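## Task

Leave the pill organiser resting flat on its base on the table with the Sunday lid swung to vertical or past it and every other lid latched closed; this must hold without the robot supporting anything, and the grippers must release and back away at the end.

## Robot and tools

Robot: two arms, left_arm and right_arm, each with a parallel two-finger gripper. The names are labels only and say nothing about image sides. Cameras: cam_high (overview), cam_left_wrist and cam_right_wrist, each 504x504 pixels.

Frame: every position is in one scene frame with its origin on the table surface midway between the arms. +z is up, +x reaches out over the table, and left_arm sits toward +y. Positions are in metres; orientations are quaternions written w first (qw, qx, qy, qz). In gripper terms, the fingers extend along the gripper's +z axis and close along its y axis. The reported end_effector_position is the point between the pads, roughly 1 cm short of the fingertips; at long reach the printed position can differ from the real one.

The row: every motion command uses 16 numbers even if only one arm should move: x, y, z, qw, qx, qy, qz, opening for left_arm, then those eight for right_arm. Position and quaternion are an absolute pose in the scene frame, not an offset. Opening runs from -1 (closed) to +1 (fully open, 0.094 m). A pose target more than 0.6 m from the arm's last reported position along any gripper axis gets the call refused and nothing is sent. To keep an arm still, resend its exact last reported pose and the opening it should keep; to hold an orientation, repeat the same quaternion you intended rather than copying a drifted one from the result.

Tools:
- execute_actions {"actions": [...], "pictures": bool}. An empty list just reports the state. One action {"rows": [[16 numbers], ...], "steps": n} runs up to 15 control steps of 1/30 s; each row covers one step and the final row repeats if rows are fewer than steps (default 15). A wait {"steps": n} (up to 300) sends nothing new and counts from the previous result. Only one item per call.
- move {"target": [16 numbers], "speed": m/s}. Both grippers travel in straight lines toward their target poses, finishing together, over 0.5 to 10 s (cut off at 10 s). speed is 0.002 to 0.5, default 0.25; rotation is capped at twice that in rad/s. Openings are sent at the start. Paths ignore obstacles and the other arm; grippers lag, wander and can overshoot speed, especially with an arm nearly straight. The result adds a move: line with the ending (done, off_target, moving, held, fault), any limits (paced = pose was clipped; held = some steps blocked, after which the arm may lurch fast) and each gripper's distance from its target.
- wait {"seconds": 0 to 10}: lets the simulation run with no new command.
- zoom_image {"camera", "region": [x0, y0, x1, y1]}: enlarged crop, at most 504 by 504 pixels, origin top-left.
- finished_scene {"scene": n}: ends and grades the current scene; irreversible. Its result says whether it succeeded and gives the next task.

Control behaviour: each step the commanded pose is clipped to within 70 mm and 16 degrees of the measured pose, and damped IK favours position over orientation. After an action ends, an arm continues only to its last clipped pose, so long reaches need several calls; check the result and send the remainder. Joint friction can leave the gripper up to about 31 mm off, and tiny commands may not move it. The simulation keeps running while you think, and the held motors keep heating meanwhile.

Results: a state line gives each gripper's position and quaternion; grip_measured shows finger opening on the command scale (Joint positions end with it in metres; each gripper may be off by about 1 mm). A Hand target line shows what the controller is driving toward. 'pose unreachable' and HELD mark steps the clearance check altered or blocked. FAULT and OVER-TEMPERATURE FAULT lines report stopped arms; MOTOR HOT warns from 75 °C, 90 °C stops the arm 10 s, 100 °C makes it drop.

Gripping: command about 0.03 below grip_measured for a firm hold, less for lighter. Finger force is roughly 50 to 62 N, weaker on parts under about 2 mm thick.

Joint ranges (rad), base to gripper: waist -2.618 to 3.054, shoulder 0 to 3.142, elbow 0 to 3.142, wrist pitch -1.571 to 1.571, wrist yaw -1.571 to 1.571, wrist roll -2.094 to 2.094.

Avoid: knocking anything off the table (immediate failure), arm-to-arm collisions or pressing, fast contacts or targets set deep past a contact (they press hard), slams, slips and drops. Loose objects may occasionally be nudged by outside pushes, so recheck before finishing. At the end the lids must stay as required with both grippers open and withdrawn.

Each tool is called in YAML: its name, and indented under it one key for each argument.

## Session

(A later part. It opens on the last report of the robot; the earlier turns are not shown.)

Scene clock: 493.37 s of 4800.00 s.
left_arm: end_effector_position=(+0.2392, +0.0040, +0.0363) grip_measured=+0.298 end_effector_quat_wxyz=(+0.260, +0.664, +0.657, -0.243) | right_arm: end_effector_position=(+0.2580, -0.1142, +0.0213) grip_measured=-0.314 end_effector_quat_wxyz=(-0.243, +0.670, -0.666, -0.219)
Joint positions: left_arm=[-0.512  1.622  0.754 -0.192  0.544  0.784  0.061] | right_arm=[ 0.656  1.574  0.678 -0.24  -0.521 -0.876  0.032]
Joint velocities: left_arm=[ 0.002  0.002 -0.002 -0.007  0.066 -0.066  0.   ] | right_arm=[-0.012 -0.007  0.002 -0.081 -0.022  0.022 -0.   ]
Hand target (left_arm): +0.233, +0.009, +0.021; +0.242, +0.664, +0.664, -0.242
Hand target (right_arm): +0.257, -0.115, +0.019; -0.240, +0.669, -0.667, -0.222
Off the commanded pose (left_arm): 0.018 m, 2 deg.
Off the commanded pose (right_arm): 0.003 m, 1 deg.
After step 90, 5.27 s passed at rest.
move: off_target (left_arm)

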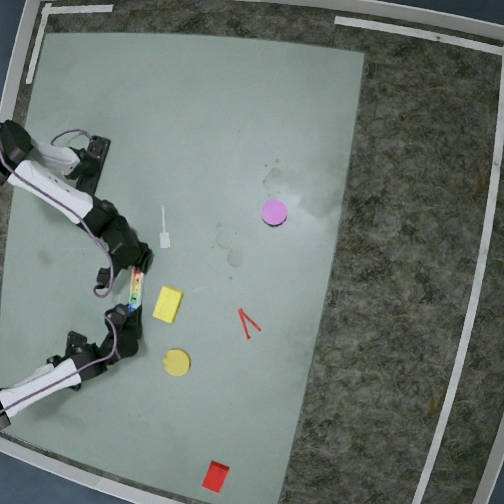

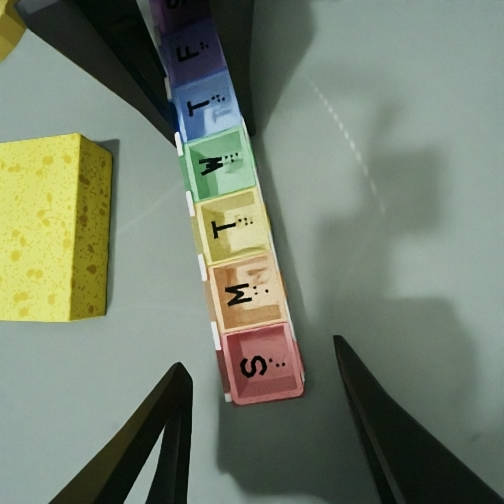

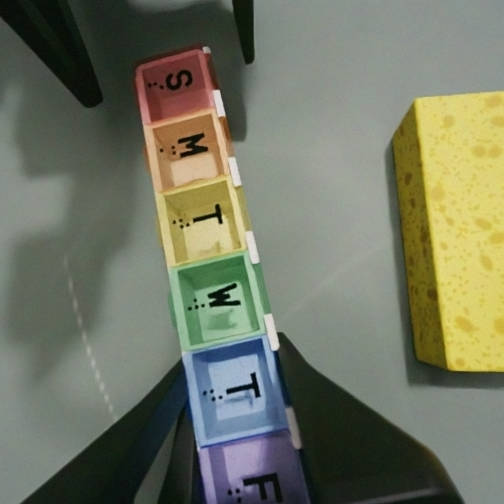

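move:
  target: [0.232,0.014,0.004,0.242,0.664,0.664,-0.242,0.3, 0.257,-0.115,0.019,-0.24,0.669,-0.667,-0.222,-0.37]
  speed: 0.03

Scene clock: 499.50 s of 4800.00 s.
left_arm: end_effector_position=(+0.2361, +0.0064, +0.0200) grip_measured=+0.298 end_effector_quat_wxyz=(+0.259, +0.666, +0.657, -0.243) | right_arm: end_effector_position=(+0.2580, -0.1142, +0.0213) grip_measured=-0.314 end_effector_quat_wxyz=(-0.243, +0.670, -0.666, -0.219)
Joint positions: left_arm=[-0.512  1.656  0.711 -0.12   0.544  0.788  0.061] | right_arm=[ 0.656  1.574  0.678 -0.24  -0.521 -0.876  0.032]
Joint velocities: left_arm=[ 0.007  0.017  0.012  0.007  0.007 -0.066 -0.   ] | right_arm=[-0.007 -0.012 -0.002 -0.007  0.022  0.007  0.001]
Hand target (left_arm): +0.231, +0.014, +0.005; +0.242, +0.664, +0.664, -0.242
Hand target (right_arm): +0.257, -0.115, +0.019; -0.240, +0.669, -0.667, -0.222
Off the commanded pose (left_arm): 0.018 m, 2 deg.
Off the commanded pose (right_arm): 0.003 m, 1 deg.
After step 90, 1.70 s passed at rest.
move: off_target (left_arm)

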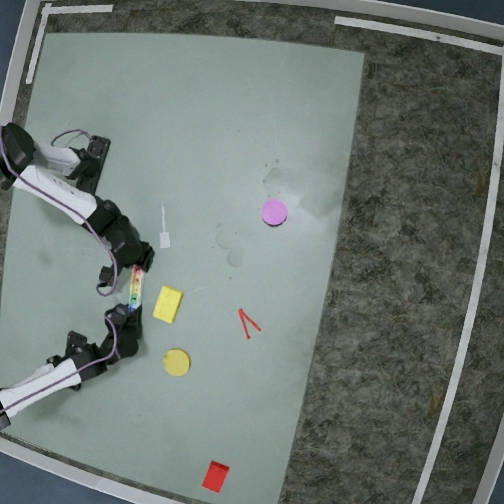

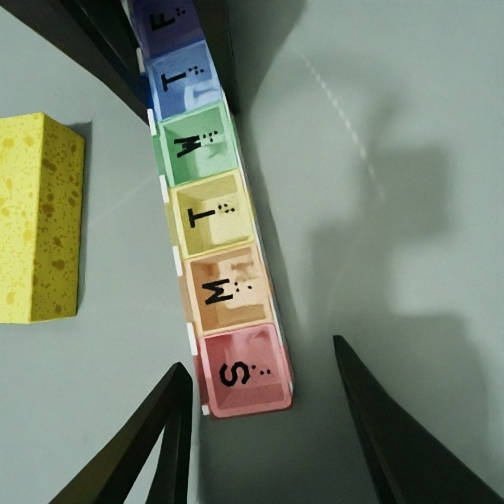

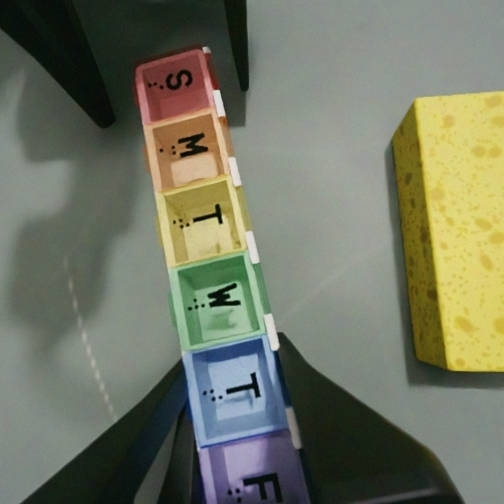

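move:
  target: [0.232,0.024,0.005,0.242,0.664,0.664,-0.242,0.0, 0.257,-0.115,0.019,-0.24,0.669,-0.667,-0.222,-0.37]
  speed: 0.02

Scene clock: 509.03 s of 4800.00 s.
left_arm: end_effector_position=(+0.2390, +0.0153, +0.0158) grip_measured=+0.003 end_effector_quat_wxyz=(+0.260, +0.666, +0.658, -0.238) | right_arm: end_effector_position=(+0.2580, -0.1142, +0.0213) grip_measured=-0.314 end_effector_quat_wxyz=(-0.243, +0.670, -0.666, -0.219)
Joint positions: left_arm=[-0.484  1.656  0.695 -0.116  0.548  0.817  0.047] | right_arm=[ 0.656  1.574  0.678 -0.24  -0.521 -0.876  0.032]
Joint velocities: left_arm=[ 0.012 -0.002 -0.007 -0.037  0.007  0.051 -0.001] | right_arm=[ 0.007  0.007  0.007  0.022 -0.007  0.007 -0.001]
Hand target (left_arm): +0.232, +0.024, +0.006; +0.242, +0.664, +0.664, -0.243
Hand target (right_arm): +0.257, -0.115, +0.019; -0.240, +0.669, -0.667, -0.222
Off the commanded pose (left_arm): 0.016 m, 2 deg.
Off the commanded pose (right_arm): 0.003 m, 1 deg.
After step 90, 5.07 s passed at rest.
move: off_target (left_arm)

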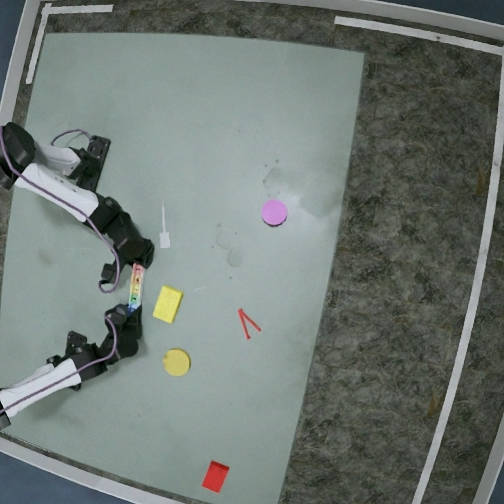

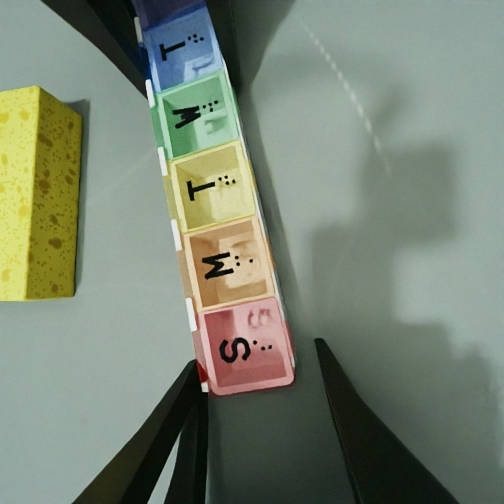

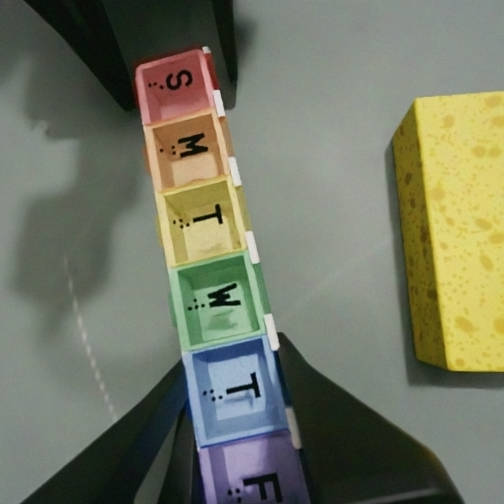

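move:
  target: [0.234,0.003,0.010,0.242,0.664,0.664,-0.242,0.0, 0.257,-0.115,0.019,-0.24,0.669,-0.667,-0.222,-0.37]
  speed: 0.02

Scene clock: 517.07 s of 4800.00 s.
left_arm: end_effector_position=(+0.2344, +0.0053, +0.0194) grip_measured=+0.003 end_effector_quat_wxyz=(+0.257, +0.665, +0.658, -0.244) | right_arm: end_effector_position=(+0.2579, -0.1141, +0.0213) grip_measured=-0.314 end_effector_quat_wxyz=(-0.243, +0.670, -0.666, -0.219)
Joint positions: left_arm=[-0.519  1.656  0.709 -0.116  0.54   0.778  0.047] | right_arm=[ 0.656  1.574  0.678 -0.24  -0.522 -0.876  0.032]
Joint velocities: left_arm=[-0.022 -0.032 -0.012 -0.051 -0.007  0.095  0.   ] | right_arm=[ 0.017  0.007 -0.007 -0.066  0.007 -0.022 -0.001]
Hand target (left_arm): +0.234, +0.004, +0.010; +0.242, +0.665, +0.664, -0.242
Hand target (right_arm): +0.257, -0.115, +0.019; -0.240, +0.669, -0.667, -0.222
Off the commanded pose (left_arm): 0.010 m, 2 deg.
Off the commanded pose (right_arm): 0.003 m, 1 deg.
After step 90, 3.83 s passed at rest.
move: done

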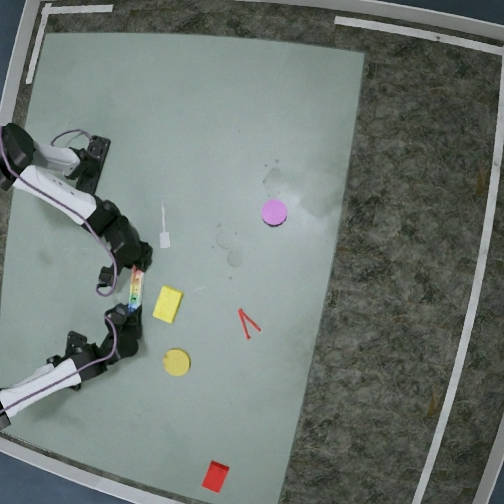

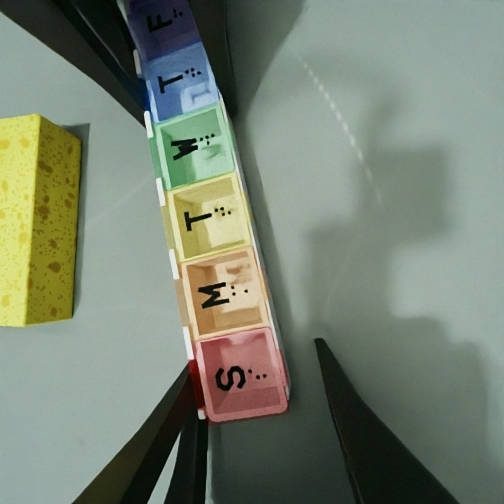

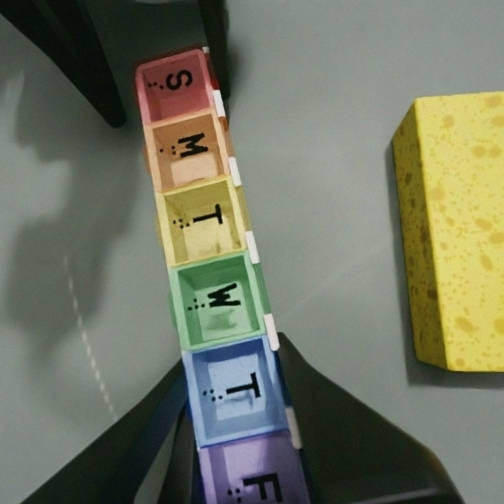

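move:
  target: [0.243,0.006,0.010,0.242,0.664,0.664,-0.242,-0.37, 0.257,-0.115,0.019,-0.24,0.669,-0.667,-0.222,-0.37]
  speed: 0.02

zoom_image:
  camera: "cam_left_wrist"
  region: [150, 260, 350, 440]

Scene clock: 537.13 s of 4800.00 s.
left_arm: end_effector_position=(+0.2390, +0.0047, +0.0192) grip_measured=-0.322 end_effector_quat_wxyz=(+0.255, +0.666, +0.658, -0.244) | right_arm: end_effector_position=(+0.2568, -0.1147, +0.0210) grip_measured=-0.314 end_effector_quat_wxyz=(-0.241, +0.671, -0.666, -0.220)
Joint positions: left_arm=[-0.509  1.674  0.732 -0.133  0.547  0.792  0.032] | right_arm=[ 0.655  1.574  0.678 -0.246 -0.525 -0.881  0.032]
Joint velocities: left_arm=[ 0.002  0.012  0.007  0.007 -0.022  0.007 -0.   ] | right_arm=[ 0.007 -0.007  0.002  0.037 -0.037 -0.037 -0.002]
Hand target (left_arm): +0.243, +0.006, +0.011; +0.242, +0.664, +0.665, -0.242
Hand target (right_arm): +0.257, -0.115, +0.019; -0.240, +0.669, -0.667, -0.222
Off the commanded pose (left_arm): 0.010 m, 2 deg.
Off the commanded pose (right_arm): 0.002 m, 0 deg.
After step 90, 16.03 s passed at rest.
move: done

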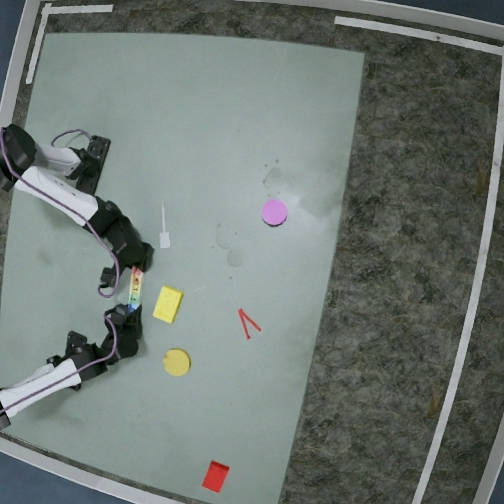

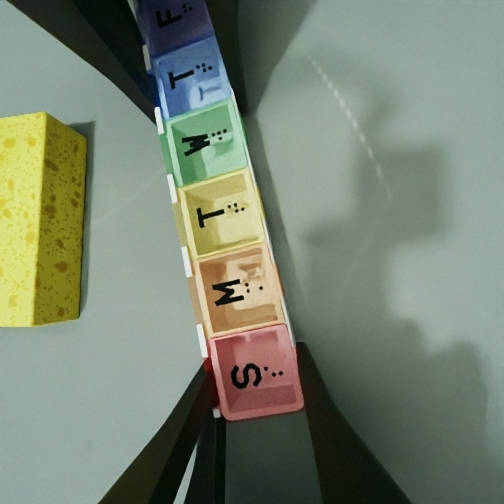

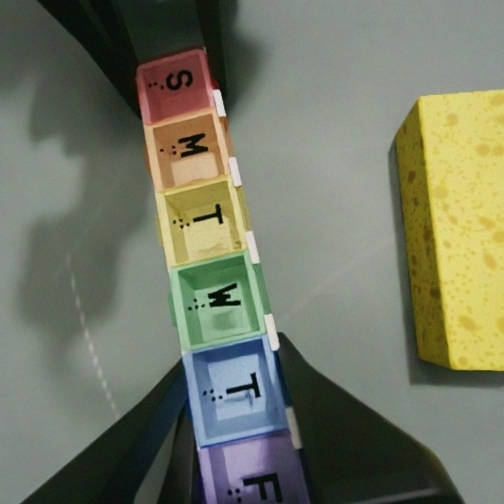

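Region (150, 260, 350, 440) of cam_left_wrist's 504x504 image, scaled by 2.520, with more detail than that image has; it fills the top 454 rows of this view, and the rest is white.

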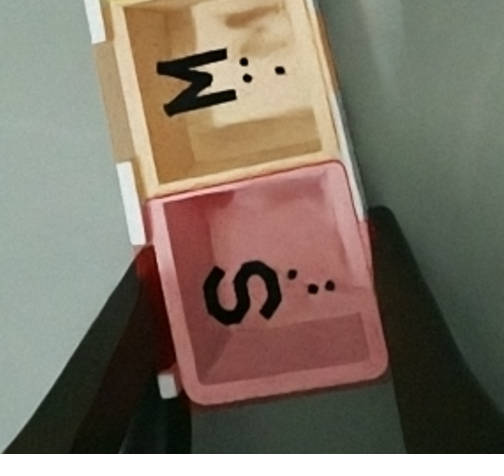

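move:
  target: [0.243,0.006,0.018,0.123,0.612,0.696,-0.354,-0.37, 0.257,-0.115,0.014,-0.24,0.669,-0.667,-0.222,-0.37]
  speed: 0.04

Scene clock: 550.77 s of 4800.00 s.
left_arm: end_effector_position=(+0.2424, +0.0046, +0.0260) grip_measured=-0.317 end_effector_quat_wxyz=(+0.145, +0.628, +0.684, -0.343) | right_arm: end_effector_position=(+0.2577, -0.1147, +0.0212) grip_measured=-0.314 end_effector_quat_wxyz=(-0.240, +0.663, -0.673, -0.224)
Joint positions: left_arm=[-0.426  1.845  0.992 -0.51   0.739  0.838  0.032] | right_arm=[ 0.651  1.576  0.678 -0.243 -0.53  -0.86   0.032]
Joint velocities: left_arm=[-0.017  0.007  0.007  0.007 -0.037  0.051  0.001] | right_arm=[-0.012 -0.012 -0.002 -0.022 -0.051 -0.007 -0.001]
Hand target (left_arm): +0.243, +0.006, +0.020; +0.125, +0.610, +0.697, -0.355
Hand target (right_arm): +0.257, -0.115, +0.014; -0.240, +0.669, -0.667, -0.222
Off the commanded pose (left_arm): 0.008 m, 4 deg.
Off the commanded pose (right_arm): 0.007 m, 1 deg.
After step 90, 5.80 s passed at rest.
move: off_target (left_arm)

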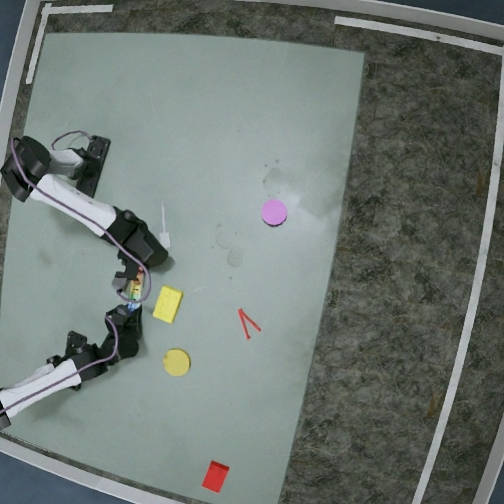

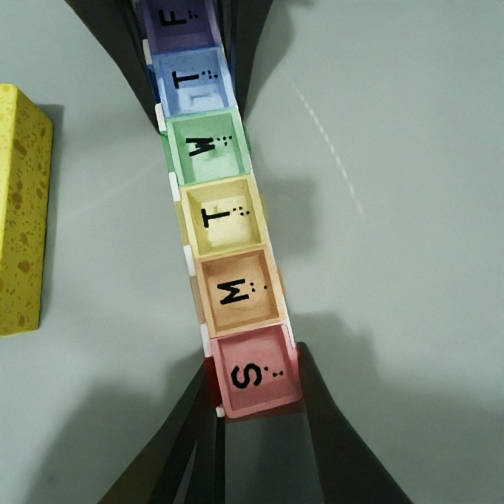

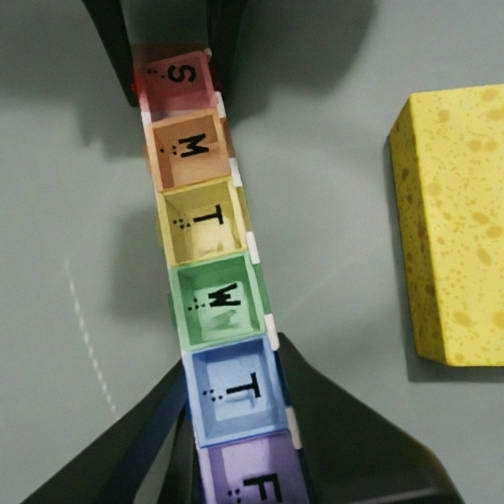

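zoom_image:
  camera: "cam_right_wrist"
  region: [90, 0, 290, 160]

zoom_image:
  camera: "cam_high"
  region: [70, 200, 210, 360]

Region (90, 0, 290, 160) of cam_right_wrist's 504x504 image, scaled by 2.520, with more detail than that image has; it fills the top 403 rows of this view, and the rest is white.

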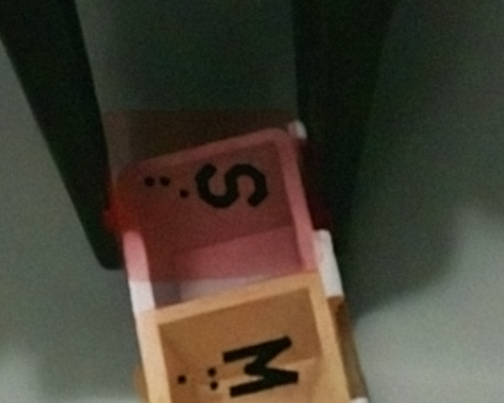

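Region (70, 200, 210, 360) of cam_high's 504x504 image, scaled by 3.150, with more detail than that image has; it fills the left 441 columns of this view, and the rest is white.

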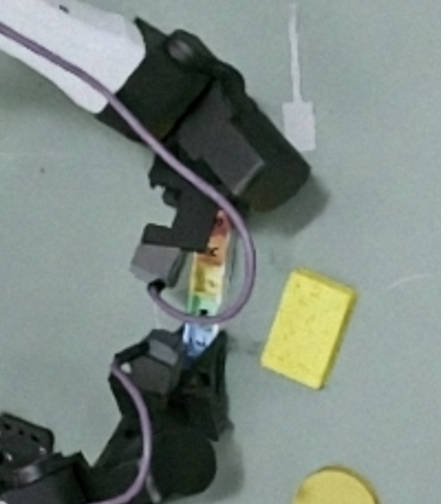

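move:
  target: [0.246,0.006,0.024,-0.031,0.521,0.706,-0.478,-0.37, 0.257,-0.115,0.016,-0.24,0.669,-0.667,-0.222,-0.37]
  speed: 0.05

Scene clock: 580.80 s of 4800.00 s.
left_arm: end_effector_position=(+0.2510, +0.0028, +0.0430) grip_measured=-0.362 end_effector_quat_wxyz=(-0.002, +0.526, +0.701, -0.482) | right_arm: end_effector_position=(+0.2581, -0.1159, +0.0212) grip_measured=-0.314 end_effector_quat_wxyz=(-0.241, +0.666, -0.670, -0.224)
Joint positions: left_arm=[-0.338  2.143  1.366 -1.054  0.983  0.949  0.03 ] | right_arm=[ 0.645  1.576  0.678 -0.246 -0.533 -0.874  0.032]
Joint velocities: left_arm=[-0.007 -0.007 -0.007 -0.007 -0.007 -0.037 -0.   ] | right_arm=[-0.002 -0.022  0.002  0.007 -0.007 -0.095  0.001]
Hand target (left_arm): +0.247, +0.005, +0.027; -0.028, +0.519, +0.707, -0.479
Hand target (right_arm): +0.257, -0.115, +0.016; -0.240, +0.669, -0.667, -0.222
Off the commanded pose (left_arm): 0.020 m, 3 deg.
Off the commanded pose (right_arm): 0.005 m, 1 deg.
After step 90, 21.83 s passed at rest.
move: off_target (left_arm)

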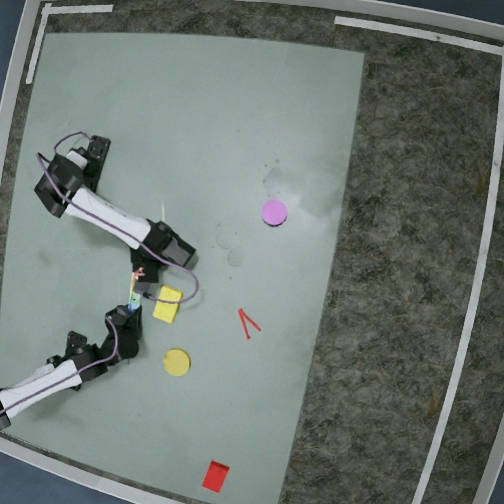

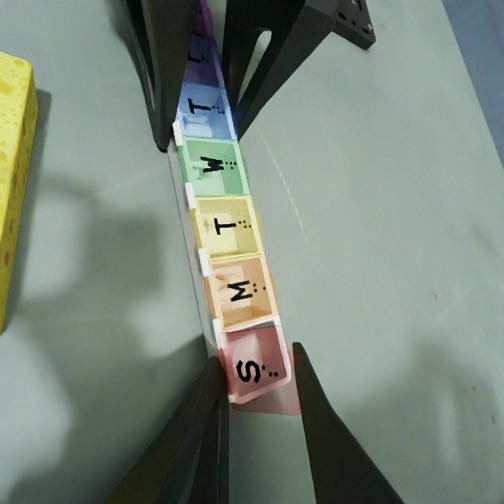

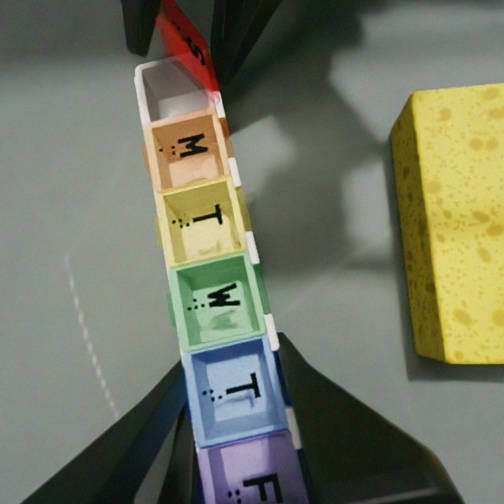

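move:
  target: [0.246,0.006,0.028,-0.031,0.521,0.706,-0.478,0.15, 0.257,-0.115,0.018,-0.24,0.669,-0.667,-0.222,-0.37]
  speed: 0.05

Scene clock: 590.40 s of 4800.00 s.
left_arm: end_effector_position=(+0.2484, +0.0048, +0.0366) grip_measured=+0.147 end_effector_quat_wxyz=(-0.015, +0.522, +0.704, -0.481) | right_arm: end_effector_position=(+0.2579, -0.1160, +0.0212) grip_measured=-0.314 end_effector_quat_wxyz=(-0.241, +0.666, -0.669, -0.224)
Joint positions: left_arm=[-0.338  2.162  1.367 -1.064  0.977  0.951  0.054] | right_arm=[ 0.645  1.576  0.678 -0.247 -0.533 -0.876  0.032]
Joint velocities: left_arm=[ 0.007  0.012  0.002 -0.022 -0.051 -0.066 -0.   ] | right_arm=[ 0.007 -0.017 -0.002 -0.007  0.007 -0.007  0.   ]
Hand target (left_arm): +0.246, +0.006, +0.028; -0.031, +0.521, +0.707, -0.478
Hand target (right_arm): +0.257, -0.115, +0.018; -0.240, +0.669, -0.667, -0.222
Off the commanded pose (left_arm): 0.009 m, 2 deg.
Off the commanded pose (right_arm): 0.003 m, 0 deg.
After step 90, 5.63 s passed at rest.
move: done

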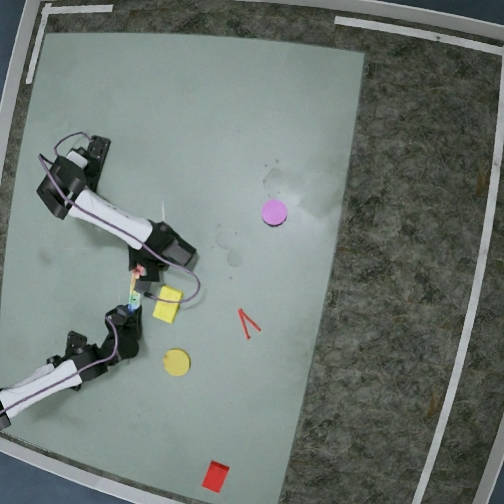

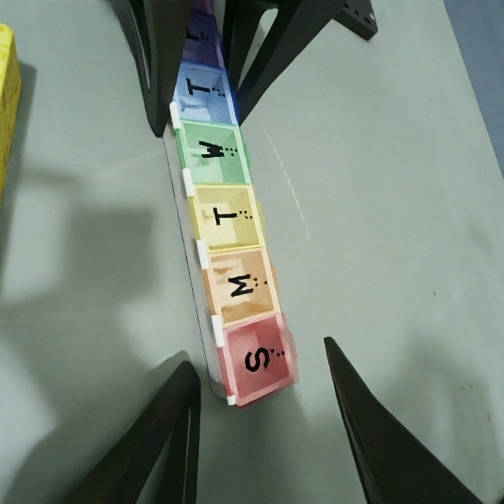

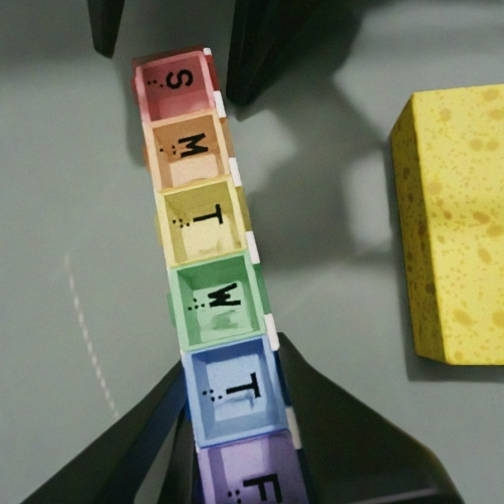

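move:
  target: [0.238,0.008,0.035,0.242,0.664,0.664,-0.242,0.15, 0.257,-0.115,0.019,-0.24,0.669,-0.667,-0.222,-0.37]
  speed: 0.1

move:
  target: [0.238,0.007,0.006,0.242,0.664,0.664,-0.242,0.15, 0.257,-0.115,0.019,-0.24,0.669,-0.667,-0.222,-0.37]
  speed: 0.03

Scene clock: 607.23 s of 4800.00 s.
left_arm: end_effector_position=(+0.2420, +0.0072, +0.0326) grip_measured=+0.148 end_effector_quat_wxyz=(+0.240, +0.667, +0.661, -0.246) | right_arm: end_effector_position=(+0.2579, -0.1160, +0.0212) grip_measured=-0.314 end_effector_quat_wxyz=(-0.241, +0.666, -0.669, -0.224)
Joint positions: left_arm=[-0.496  1.655  0.798 -0.258  0.552  0.813  0.054] | right_arm=[ 0.645  1.576  0.678 -0.247 -0.533 -0.876  0.032]
Joint velocities: left_arm=[-0.007 -0.002 -0.002 -0.037  0.037 -0.037 -0.   ] | right_arm=[-0.017  0.012 -0.007 -0.095  0.051  0.066  0.001]
Hand target (left_arm): +0.236, +0.009, +0.030; +0.239, +0.668, +0.662, -0.241
Hand target (right_arm): +0.257, -0.115, +0.019; -0.240, +0.669, -0.667, -0.222
Off the commanded pose (left_arm): 0.005 m, 1 deg.
Off the commanded pose (right_arm): 0.003 m, 0 deg.
After step 90, 9.50 s passed at rest.
move: done

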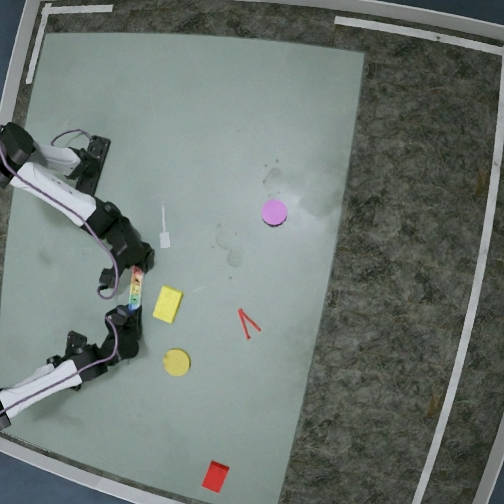

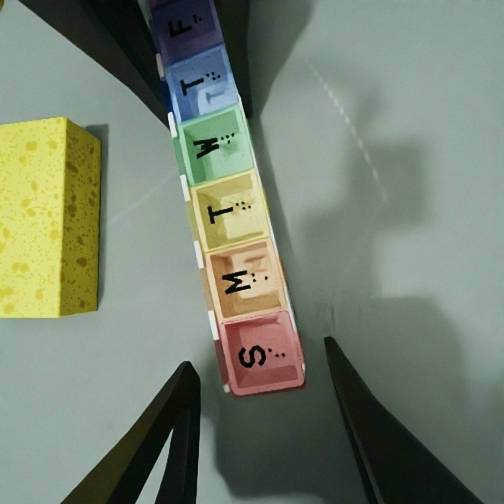

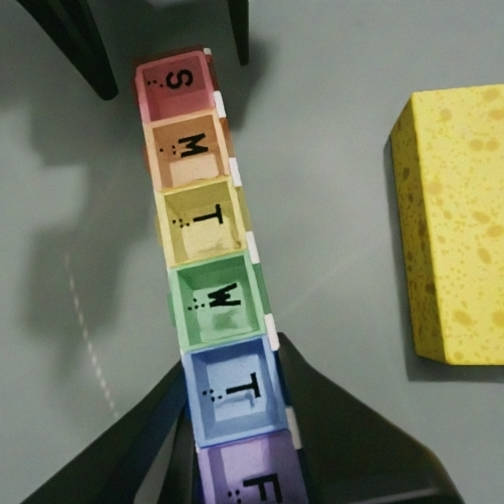

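Scene clock: 608.43 s of 4800.00 s.
left_arm: end_effector_position=(+0.2466, +0.0042, +0.0222) grip_measured=+0.148 end_effector_quat_wxyz=(+0.261, +0.664, +0.657, -0.243) | right_arm: end_effector_position=(+0.2579, -0.1160, +0.0212) grip_measured=-0.314 end_effector_quat_wxyz=(-0.241, +0.666, -0.669, -0.224)
Joint positions: left_arm=[-0.496  1.681  0.75  -0.133  0.55   0.798  0.054] | right_arm=[ 0.645  1.576  0.678 -0.247 -0.533 -0.876  0.032]
Joint velocities: left_arm=[-0.007  0.002 -0.012  0.007  0.007 -0.037 -0.   ] | right_arm=[-0.022 -0.002 -0.007  0.007  0.037  0.022 -0.001]
Hand target (left_arm): +0.238, +0.008, +0.007; +0.242, +0.665, +0.664, -0.242
Hand target (right_arm): +0.257, -0.115, +0.019; -0.240, +0.669, -0.667, -0.222
Off the commanded pose (left_arm): 0.019 m, 2 deg.
Off the commanded pose (right_arm): 0.003 m, 0 deg.
move: off_target (left_arm)

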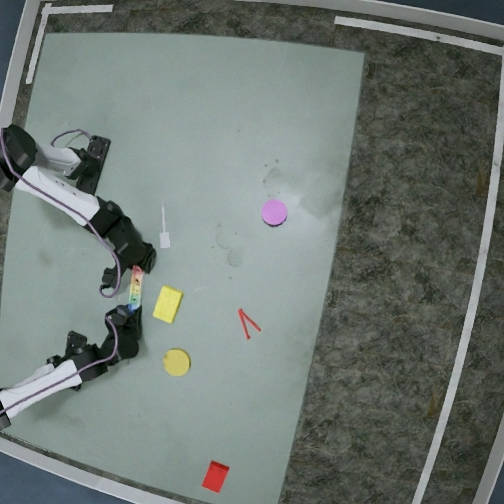

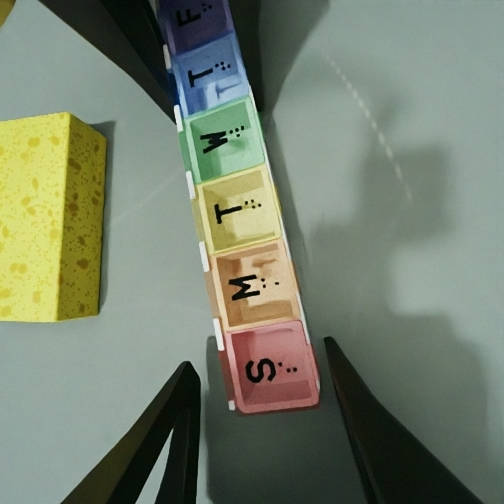

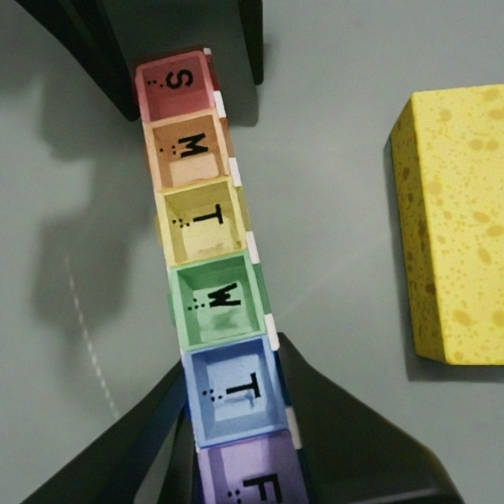

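move:
  target: [0.230,0.008,0.006,0.242,0.664,0.664,-0.242,0.15, 0.257,-0.115,0.019,-0.24,0.669,-0.667,-0.222,-0.37]
  speed: 0.02

Scene clock: 613.43 s of 4800.00 s.
left_arm: end_effector_position=(+0.2373, +0.0048, +0.0152) grip_measured=+0.148 end_effector_quat_wxyz=(+0.253, +0.664, +0.660, -0.245) | right_arm: end_effector_position=(+0.2579, -0.1160, +0.0212) grip_measured=-0.314 end_effector_quat_wxyz=(-0.241, +0.666, -0.669, -0.224)
Joint positions: left_arm=[-0.513  1.681  0.721 -0.114  0.544  0.782  0.054] | right_arm=[ 0.645  1.576  0.678 -0.247 -0.533 -0.876  0.032]
Joint velocities: left_arm=[ 0.002 -0.017  0.007 -0.051  0.022 -0.051 -0.   ] | right_arm=[ 0.007 -0.007  0.017 -0.007  0.007  0.066 -0.001]
Hand target (left_arm): +0.230, +0.008, +0.006; +0.242, +0.664, +0.665, -0.242
Hand target (right_arm): +0.257, -0.115, +0.019; -0.240, +0.669, -0.667, -0.222
Off the commanded pose (left_arm): 0.012 m, 1 deg.
Off the commanded pose (right_arm): 0.003 m, 0 deg.
After step 90, 0.53 s passed at rest.
move: off_target (left_arm)

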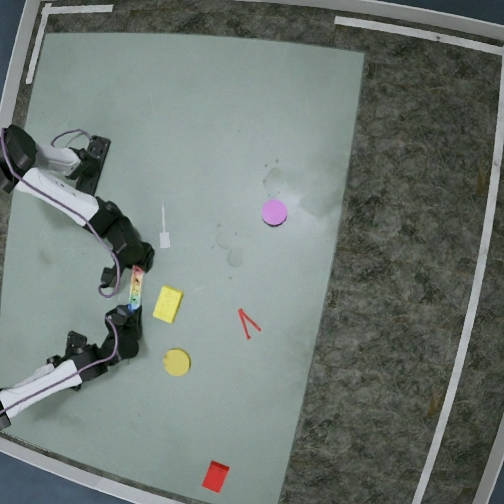

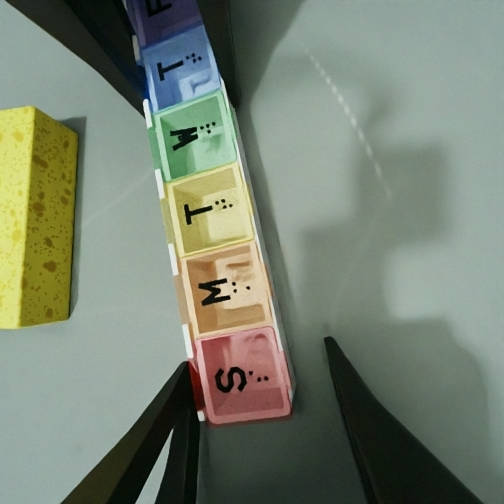

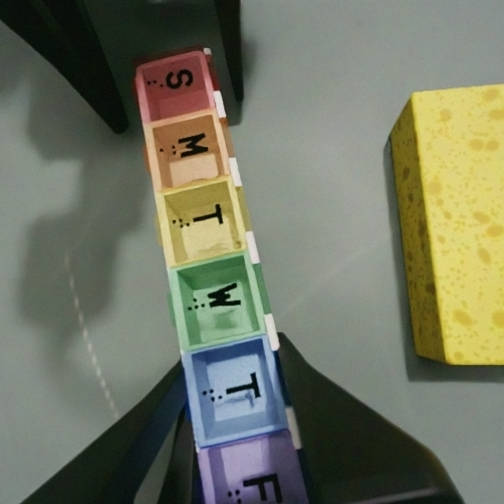

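move:
  target: [0.243,0.006,0.016,0.242,0.664,0.664,-0.242,-0.37, 0.257,-0.115,0.019,-0.24,0.669,-0.667,-0.222,-0.37]
  speed: 0.02

move:
  target: [0.243,0.006,0.018,0.123,0.612,0.696,-0.354,-0.37, 0.257,-0.115,0.014,-0.24,0.669,-0.667,-0.222,-0.37]
  speed: 0.05

move:
  target: [0.246,0.006,0.024,-0.031,0.521,0.706,-0.478,-0.37, 0.257,-0.115,0.016,-0.24,0.669,-0.667,-0.222,-0.37]
  speed: 0.05

Scene clock: 630.47 s of 4800.00 s.
left_arm: end_effector_position=(+0.2394, +0.0052, +0.0171) grip_measured=-0.330 end_effector_quat_wxyz=(+0.248, +0.664, +0.663, -0.241) | right_arm: end_effector_position=(+0.2570, -0.1156, +0.0214) grip_measured=-0.314 end_effector_quat_wxyz=(-0.241, +0.668, -0.667, -0.226)
Joint positions: left_arm=[-0.512  1.681  0.741 -0.147  0.535  0.785  0.031] | right_arm=[ 0.646  1.576  0.678 -0.249 -0.538 -0.881  0.032]
Joint velocities: left_arm=[ 0.002 -0.017  0.002 -0.037 -0.037 -0.051 -0.001] | right_arm=[ 0.002 -0.002 -0.002  0.022  0.037  0.007  0.   ]
Hand target (left_arm): +0.243, +0.006, +0.016; +0.243, +0.664, +0.664, -0.242
Hand target (right_arm): +0.257, -0.115, +0.019; -0.240, +0.669, -0.667, -0.222
Off the commanded pose (left_arm): 0.004 m, 1 deg.
Off the commanded pose (right_arm): 0.002 m, 0 deg.
After step 90, 13.17 s passed at rest.
move: done

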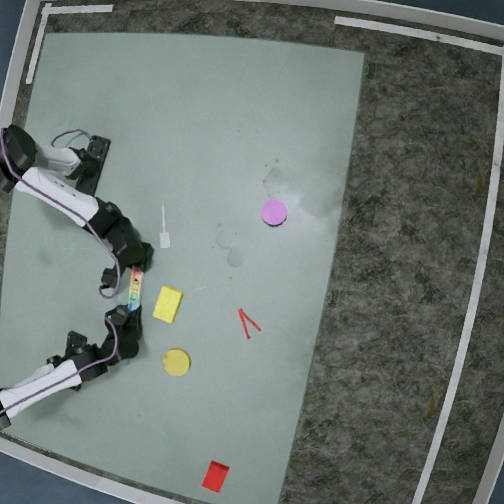

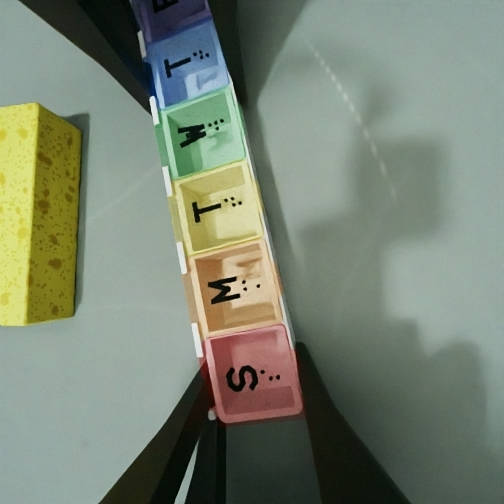

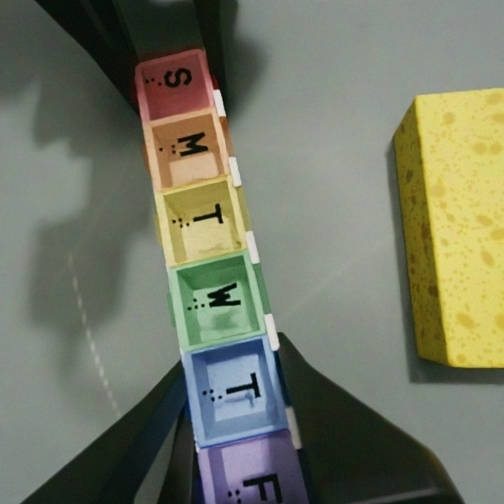

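Scene clock: 634.30 s of 4800.00 s.
left_arm: end_effector_position=(+0.2441, +0.0054, +0.0220) grip_measured=-0.327 end_effector_quat_wxyz=(+0.149, +0.638, +0.679, -0.332) | right_arm: end_effector_position=(+0.2573, -0.1148, +0.0215) grip_measured=-0.314 end_effector_quat_wxyz=(-0.237, +0.654, -0.680, -0.232)
Joint positions: left_arm=[-0.43   1.849  0.989 -0.498  0.718  0.858  0.032] | right_arm=[ 0.646  1.577  0.678 -0.244 -0.541 -0.84   0.032]
Joint velocities: left_arm=[-0.002  0.017  0.007 -0.022 -0.066  0.007  0.   ] | right_arm=[-0.002  0.007  0.002  0.022 -0.022  0.051  0.   ]
Hand target (left_arm): +0.243, +0.005, +0.020; +0.126, +0.611, +0.697, -0.355
Hand target (right_arm): +0.257, -0.115, +0.014; -0.240, +0.669, -0.667, -0.222
Off the commanded pose (left_arm): 0.004 m, 5 deg.
Off the commanded pose (right_arm): 0.007 m, 3 deg.
move: off_target (left_arm, right_arm)

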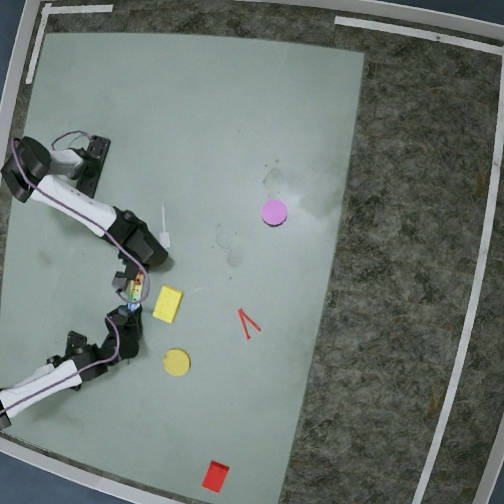

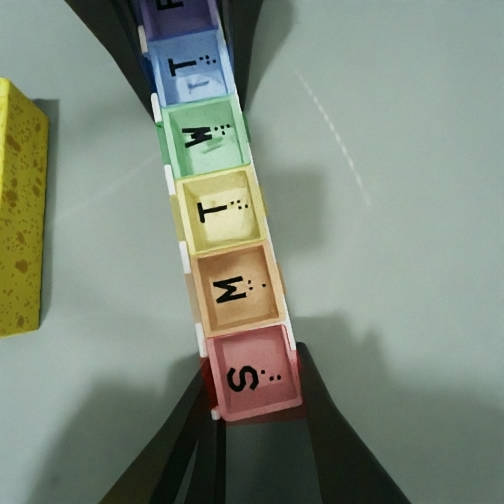

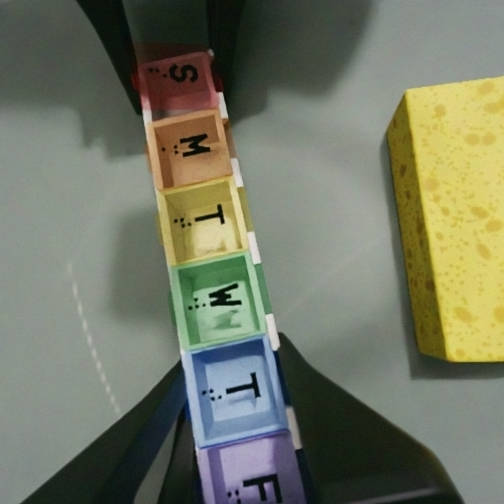

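Scene clock: 639.77 s of 4800.00 s.
left_arm: end_effector_position=(+0.2497, +0.0024, +0.0318) grip_measured=-0.367 end_effector_quat_wxyz=(-0.008, +0.532, +0.704, -0.471) | right_arm: end_effector_position=(+0.2573, -0.1152, +0.0215) grip_measured=-0.314 end_effector_quat_wxyz=(-0.241, +0.666, -0.668, -0.228)
Joint positions: left_arm=[-0.348  2.16   1.36  -1.026  0.957  0.94   0.03 ] | right_arm=[ 0.644  1.577  0.678 -0.245 -0.543 -0.877  0.032]
Joint velocities: left_arm=[ 0.002 -0.002  0.017 -0.051  0.037  0.081 -0.   ] | right_arm=[ 0.017 -0.017 -0.007  0.007  0.037 -0.066  0.001]
Hand target (left_arm): +0.247, +0.005, +0.027; -0.027, +0.519, +0.708, -0.479
Hand target (right_arm): +0.257, -0.115, +0.016; -0.240, +0.669, -0.667, -0.222
Off the commanded pose (left_arm): 0.009 m, 3 deg.
Off the commanded pose (right_arm): 0.006 m, 1 deg.
move: off_target (left_arm)

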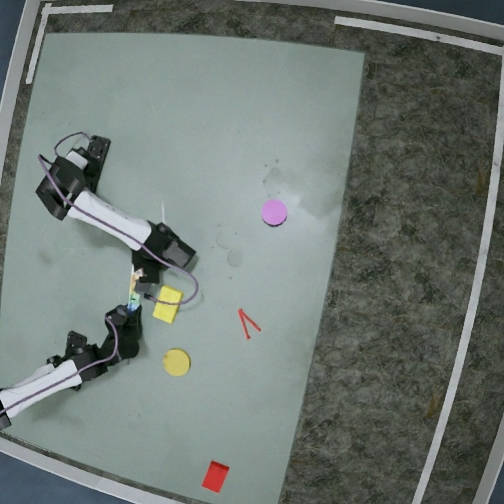

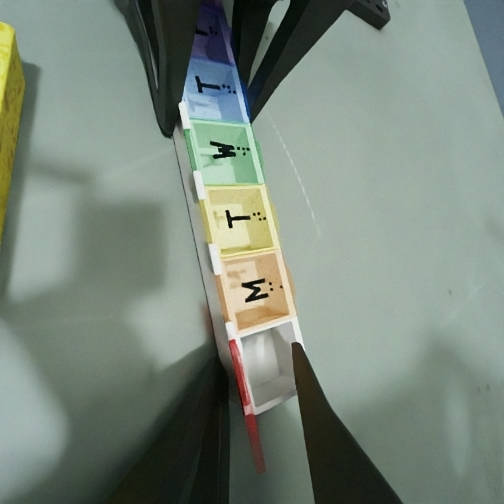

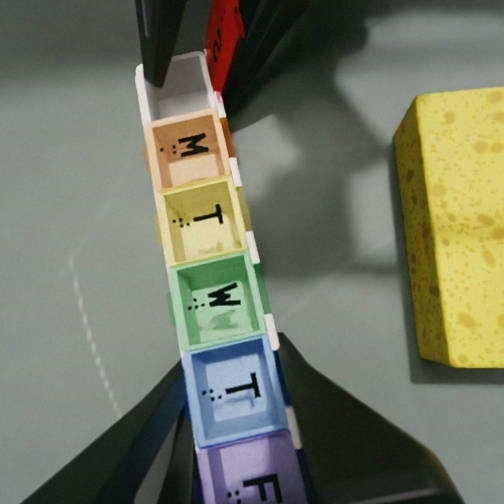

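move:
  target: [0.262,0.006,0.032,-0.031,0.521,0.706,-0.478,-0.3, 0.257,-0.115,0.018,-0.24,0.669,-0.667,-0.222,-0.37]
  speed: 0.03

Scene clock: 653.00 s of 4800.00 s.
left_arm: end_effector_position=(+0.2603, +0.0030, +0.0388) grip_measured=-0.303 end_effector_quat_wxyz=(-0.018, +0.529, +0.703, -0.475) | right_arm: end_effector_position=(+0.2577, -0.1156, +0.0212) grip_measured=-0.314 end_effector_quat_wxyz=(-0.241, +0.667, -0.668, -0.226)
Joint positions: left_arm=[-0.332  2.204  1.455 -1.132  0.958  0.98   0.033] | right_arm=[ 0.644  1.577  0.678 -0.246 -0.539 -0.879  0.032]
Joint velocities: left_arm=[ 0.007  0.002  0.007 -0.139  0.066  0.022 -0.   ] | right_arm=[-0.002 -0.007  0.007  0.022  0.051 -0.007 -0.   ]
Hand target (left_arm): +0.262, +0.006, +0.033; -0.030, +0.520, +0.707, -0.478
Hand target (right_arm): +0.257, -0.115, +0.018; -0.240, +0.669, -0.667, -0.222
Off the commanded pose (left_arm): 0.008 m, 2 deg.
Off the commanded pose (right_arm): 0.003 m, 1 deg.
After step 90, 9.10 s passed at rest.
move: done

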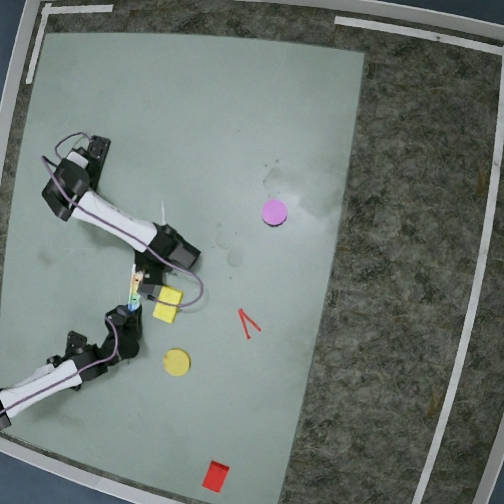

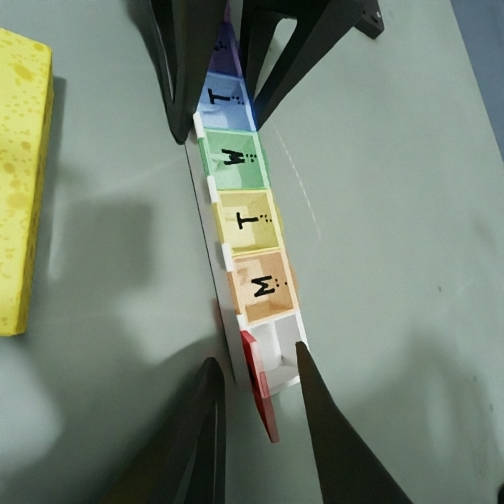

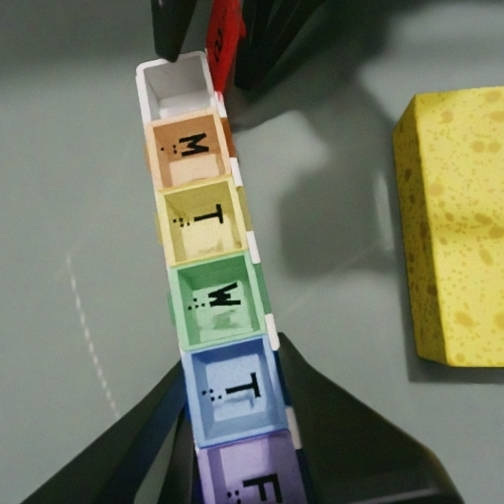

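execute_actions:
  actions: []

Scene clock: 670.80 s of 4800.00 s.
left_arm: end_effector_position=(+0.2594, +0.0034, +0.0392) grip_measured=-0.303 end_effector_quat_wxyz=(-0.021, +0.529, +0.703, -0.476) | right_arm: end_effector_position=(+0.2577, -0.1157, +0.0212) grip_measured=-0.314 end_effector_quat_wxyz=(-0.241, +0.667, -0.668, -0.226)
Joint positions: left_arm=[-0.332  2.204  1.455 -1.138  0.958  0.982  0.033] | right_arm=[ 0.644  1.577  0.678 -0.246 -0.539 -0.879  0.032]
Joint velocities: left_arm=[-0.012 -0.017 -0.002 -0.066 -0.037 -0.007  0.   ] | right_arm=[-0.017 -0.012 -0.007  0.066 -0.022 -0.095  0.001]
Hand target (left_arm): +0.262, +0.006, +0.033; -0.030, +0.521, +0.707, -0.478
Hand target (right_arm): +0.257, -0.115, +0.018; -0.240, +0.669, -0.667, -0.222
Off the commanded pose (left_arm): 0.008 m, 2 deg.
Off the commanded pose (right_arm): 0.003 m, 1 deg.
Steps of this call (steps 1 to 90: nothing new was sent; then 14.80 s passed at rest). Readings (end_effector_position):
1: left_arm (+0.2602, +0.0030, +0.0389) | right_arm (+0.2577, -0.1156, +0.0212)
2: left_arm (+0.2601, +0.0031, +0.0390) | right_arm (+0.2577, -0.1156, +0.0212)
4: left_arm (+0.2598, +0.0032, +0.0391) | right_arm (+0.2577, -0.1157, +0.0212)
8: left_arm (+0.2596, +0.0034, +0.0392) | right_arm (+0.2577, -0.1157, +0.0212)
90: the state above

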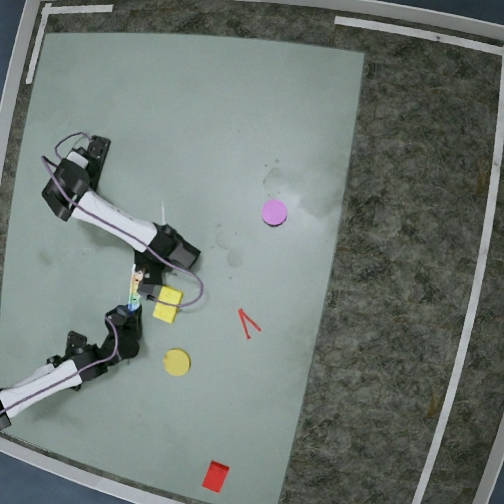

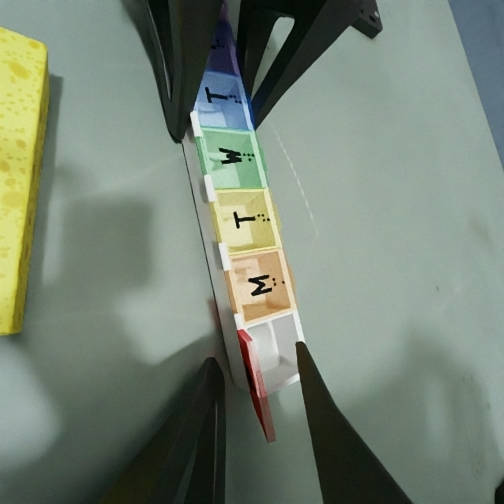

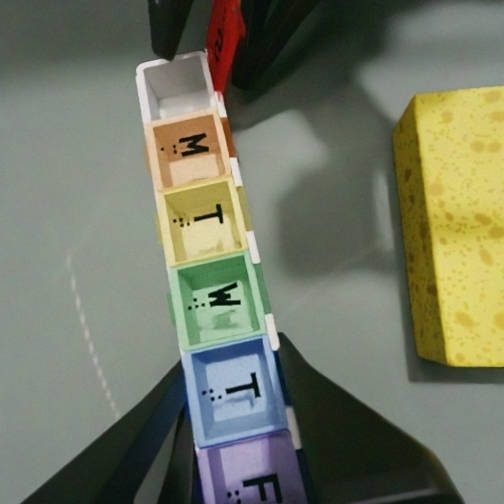

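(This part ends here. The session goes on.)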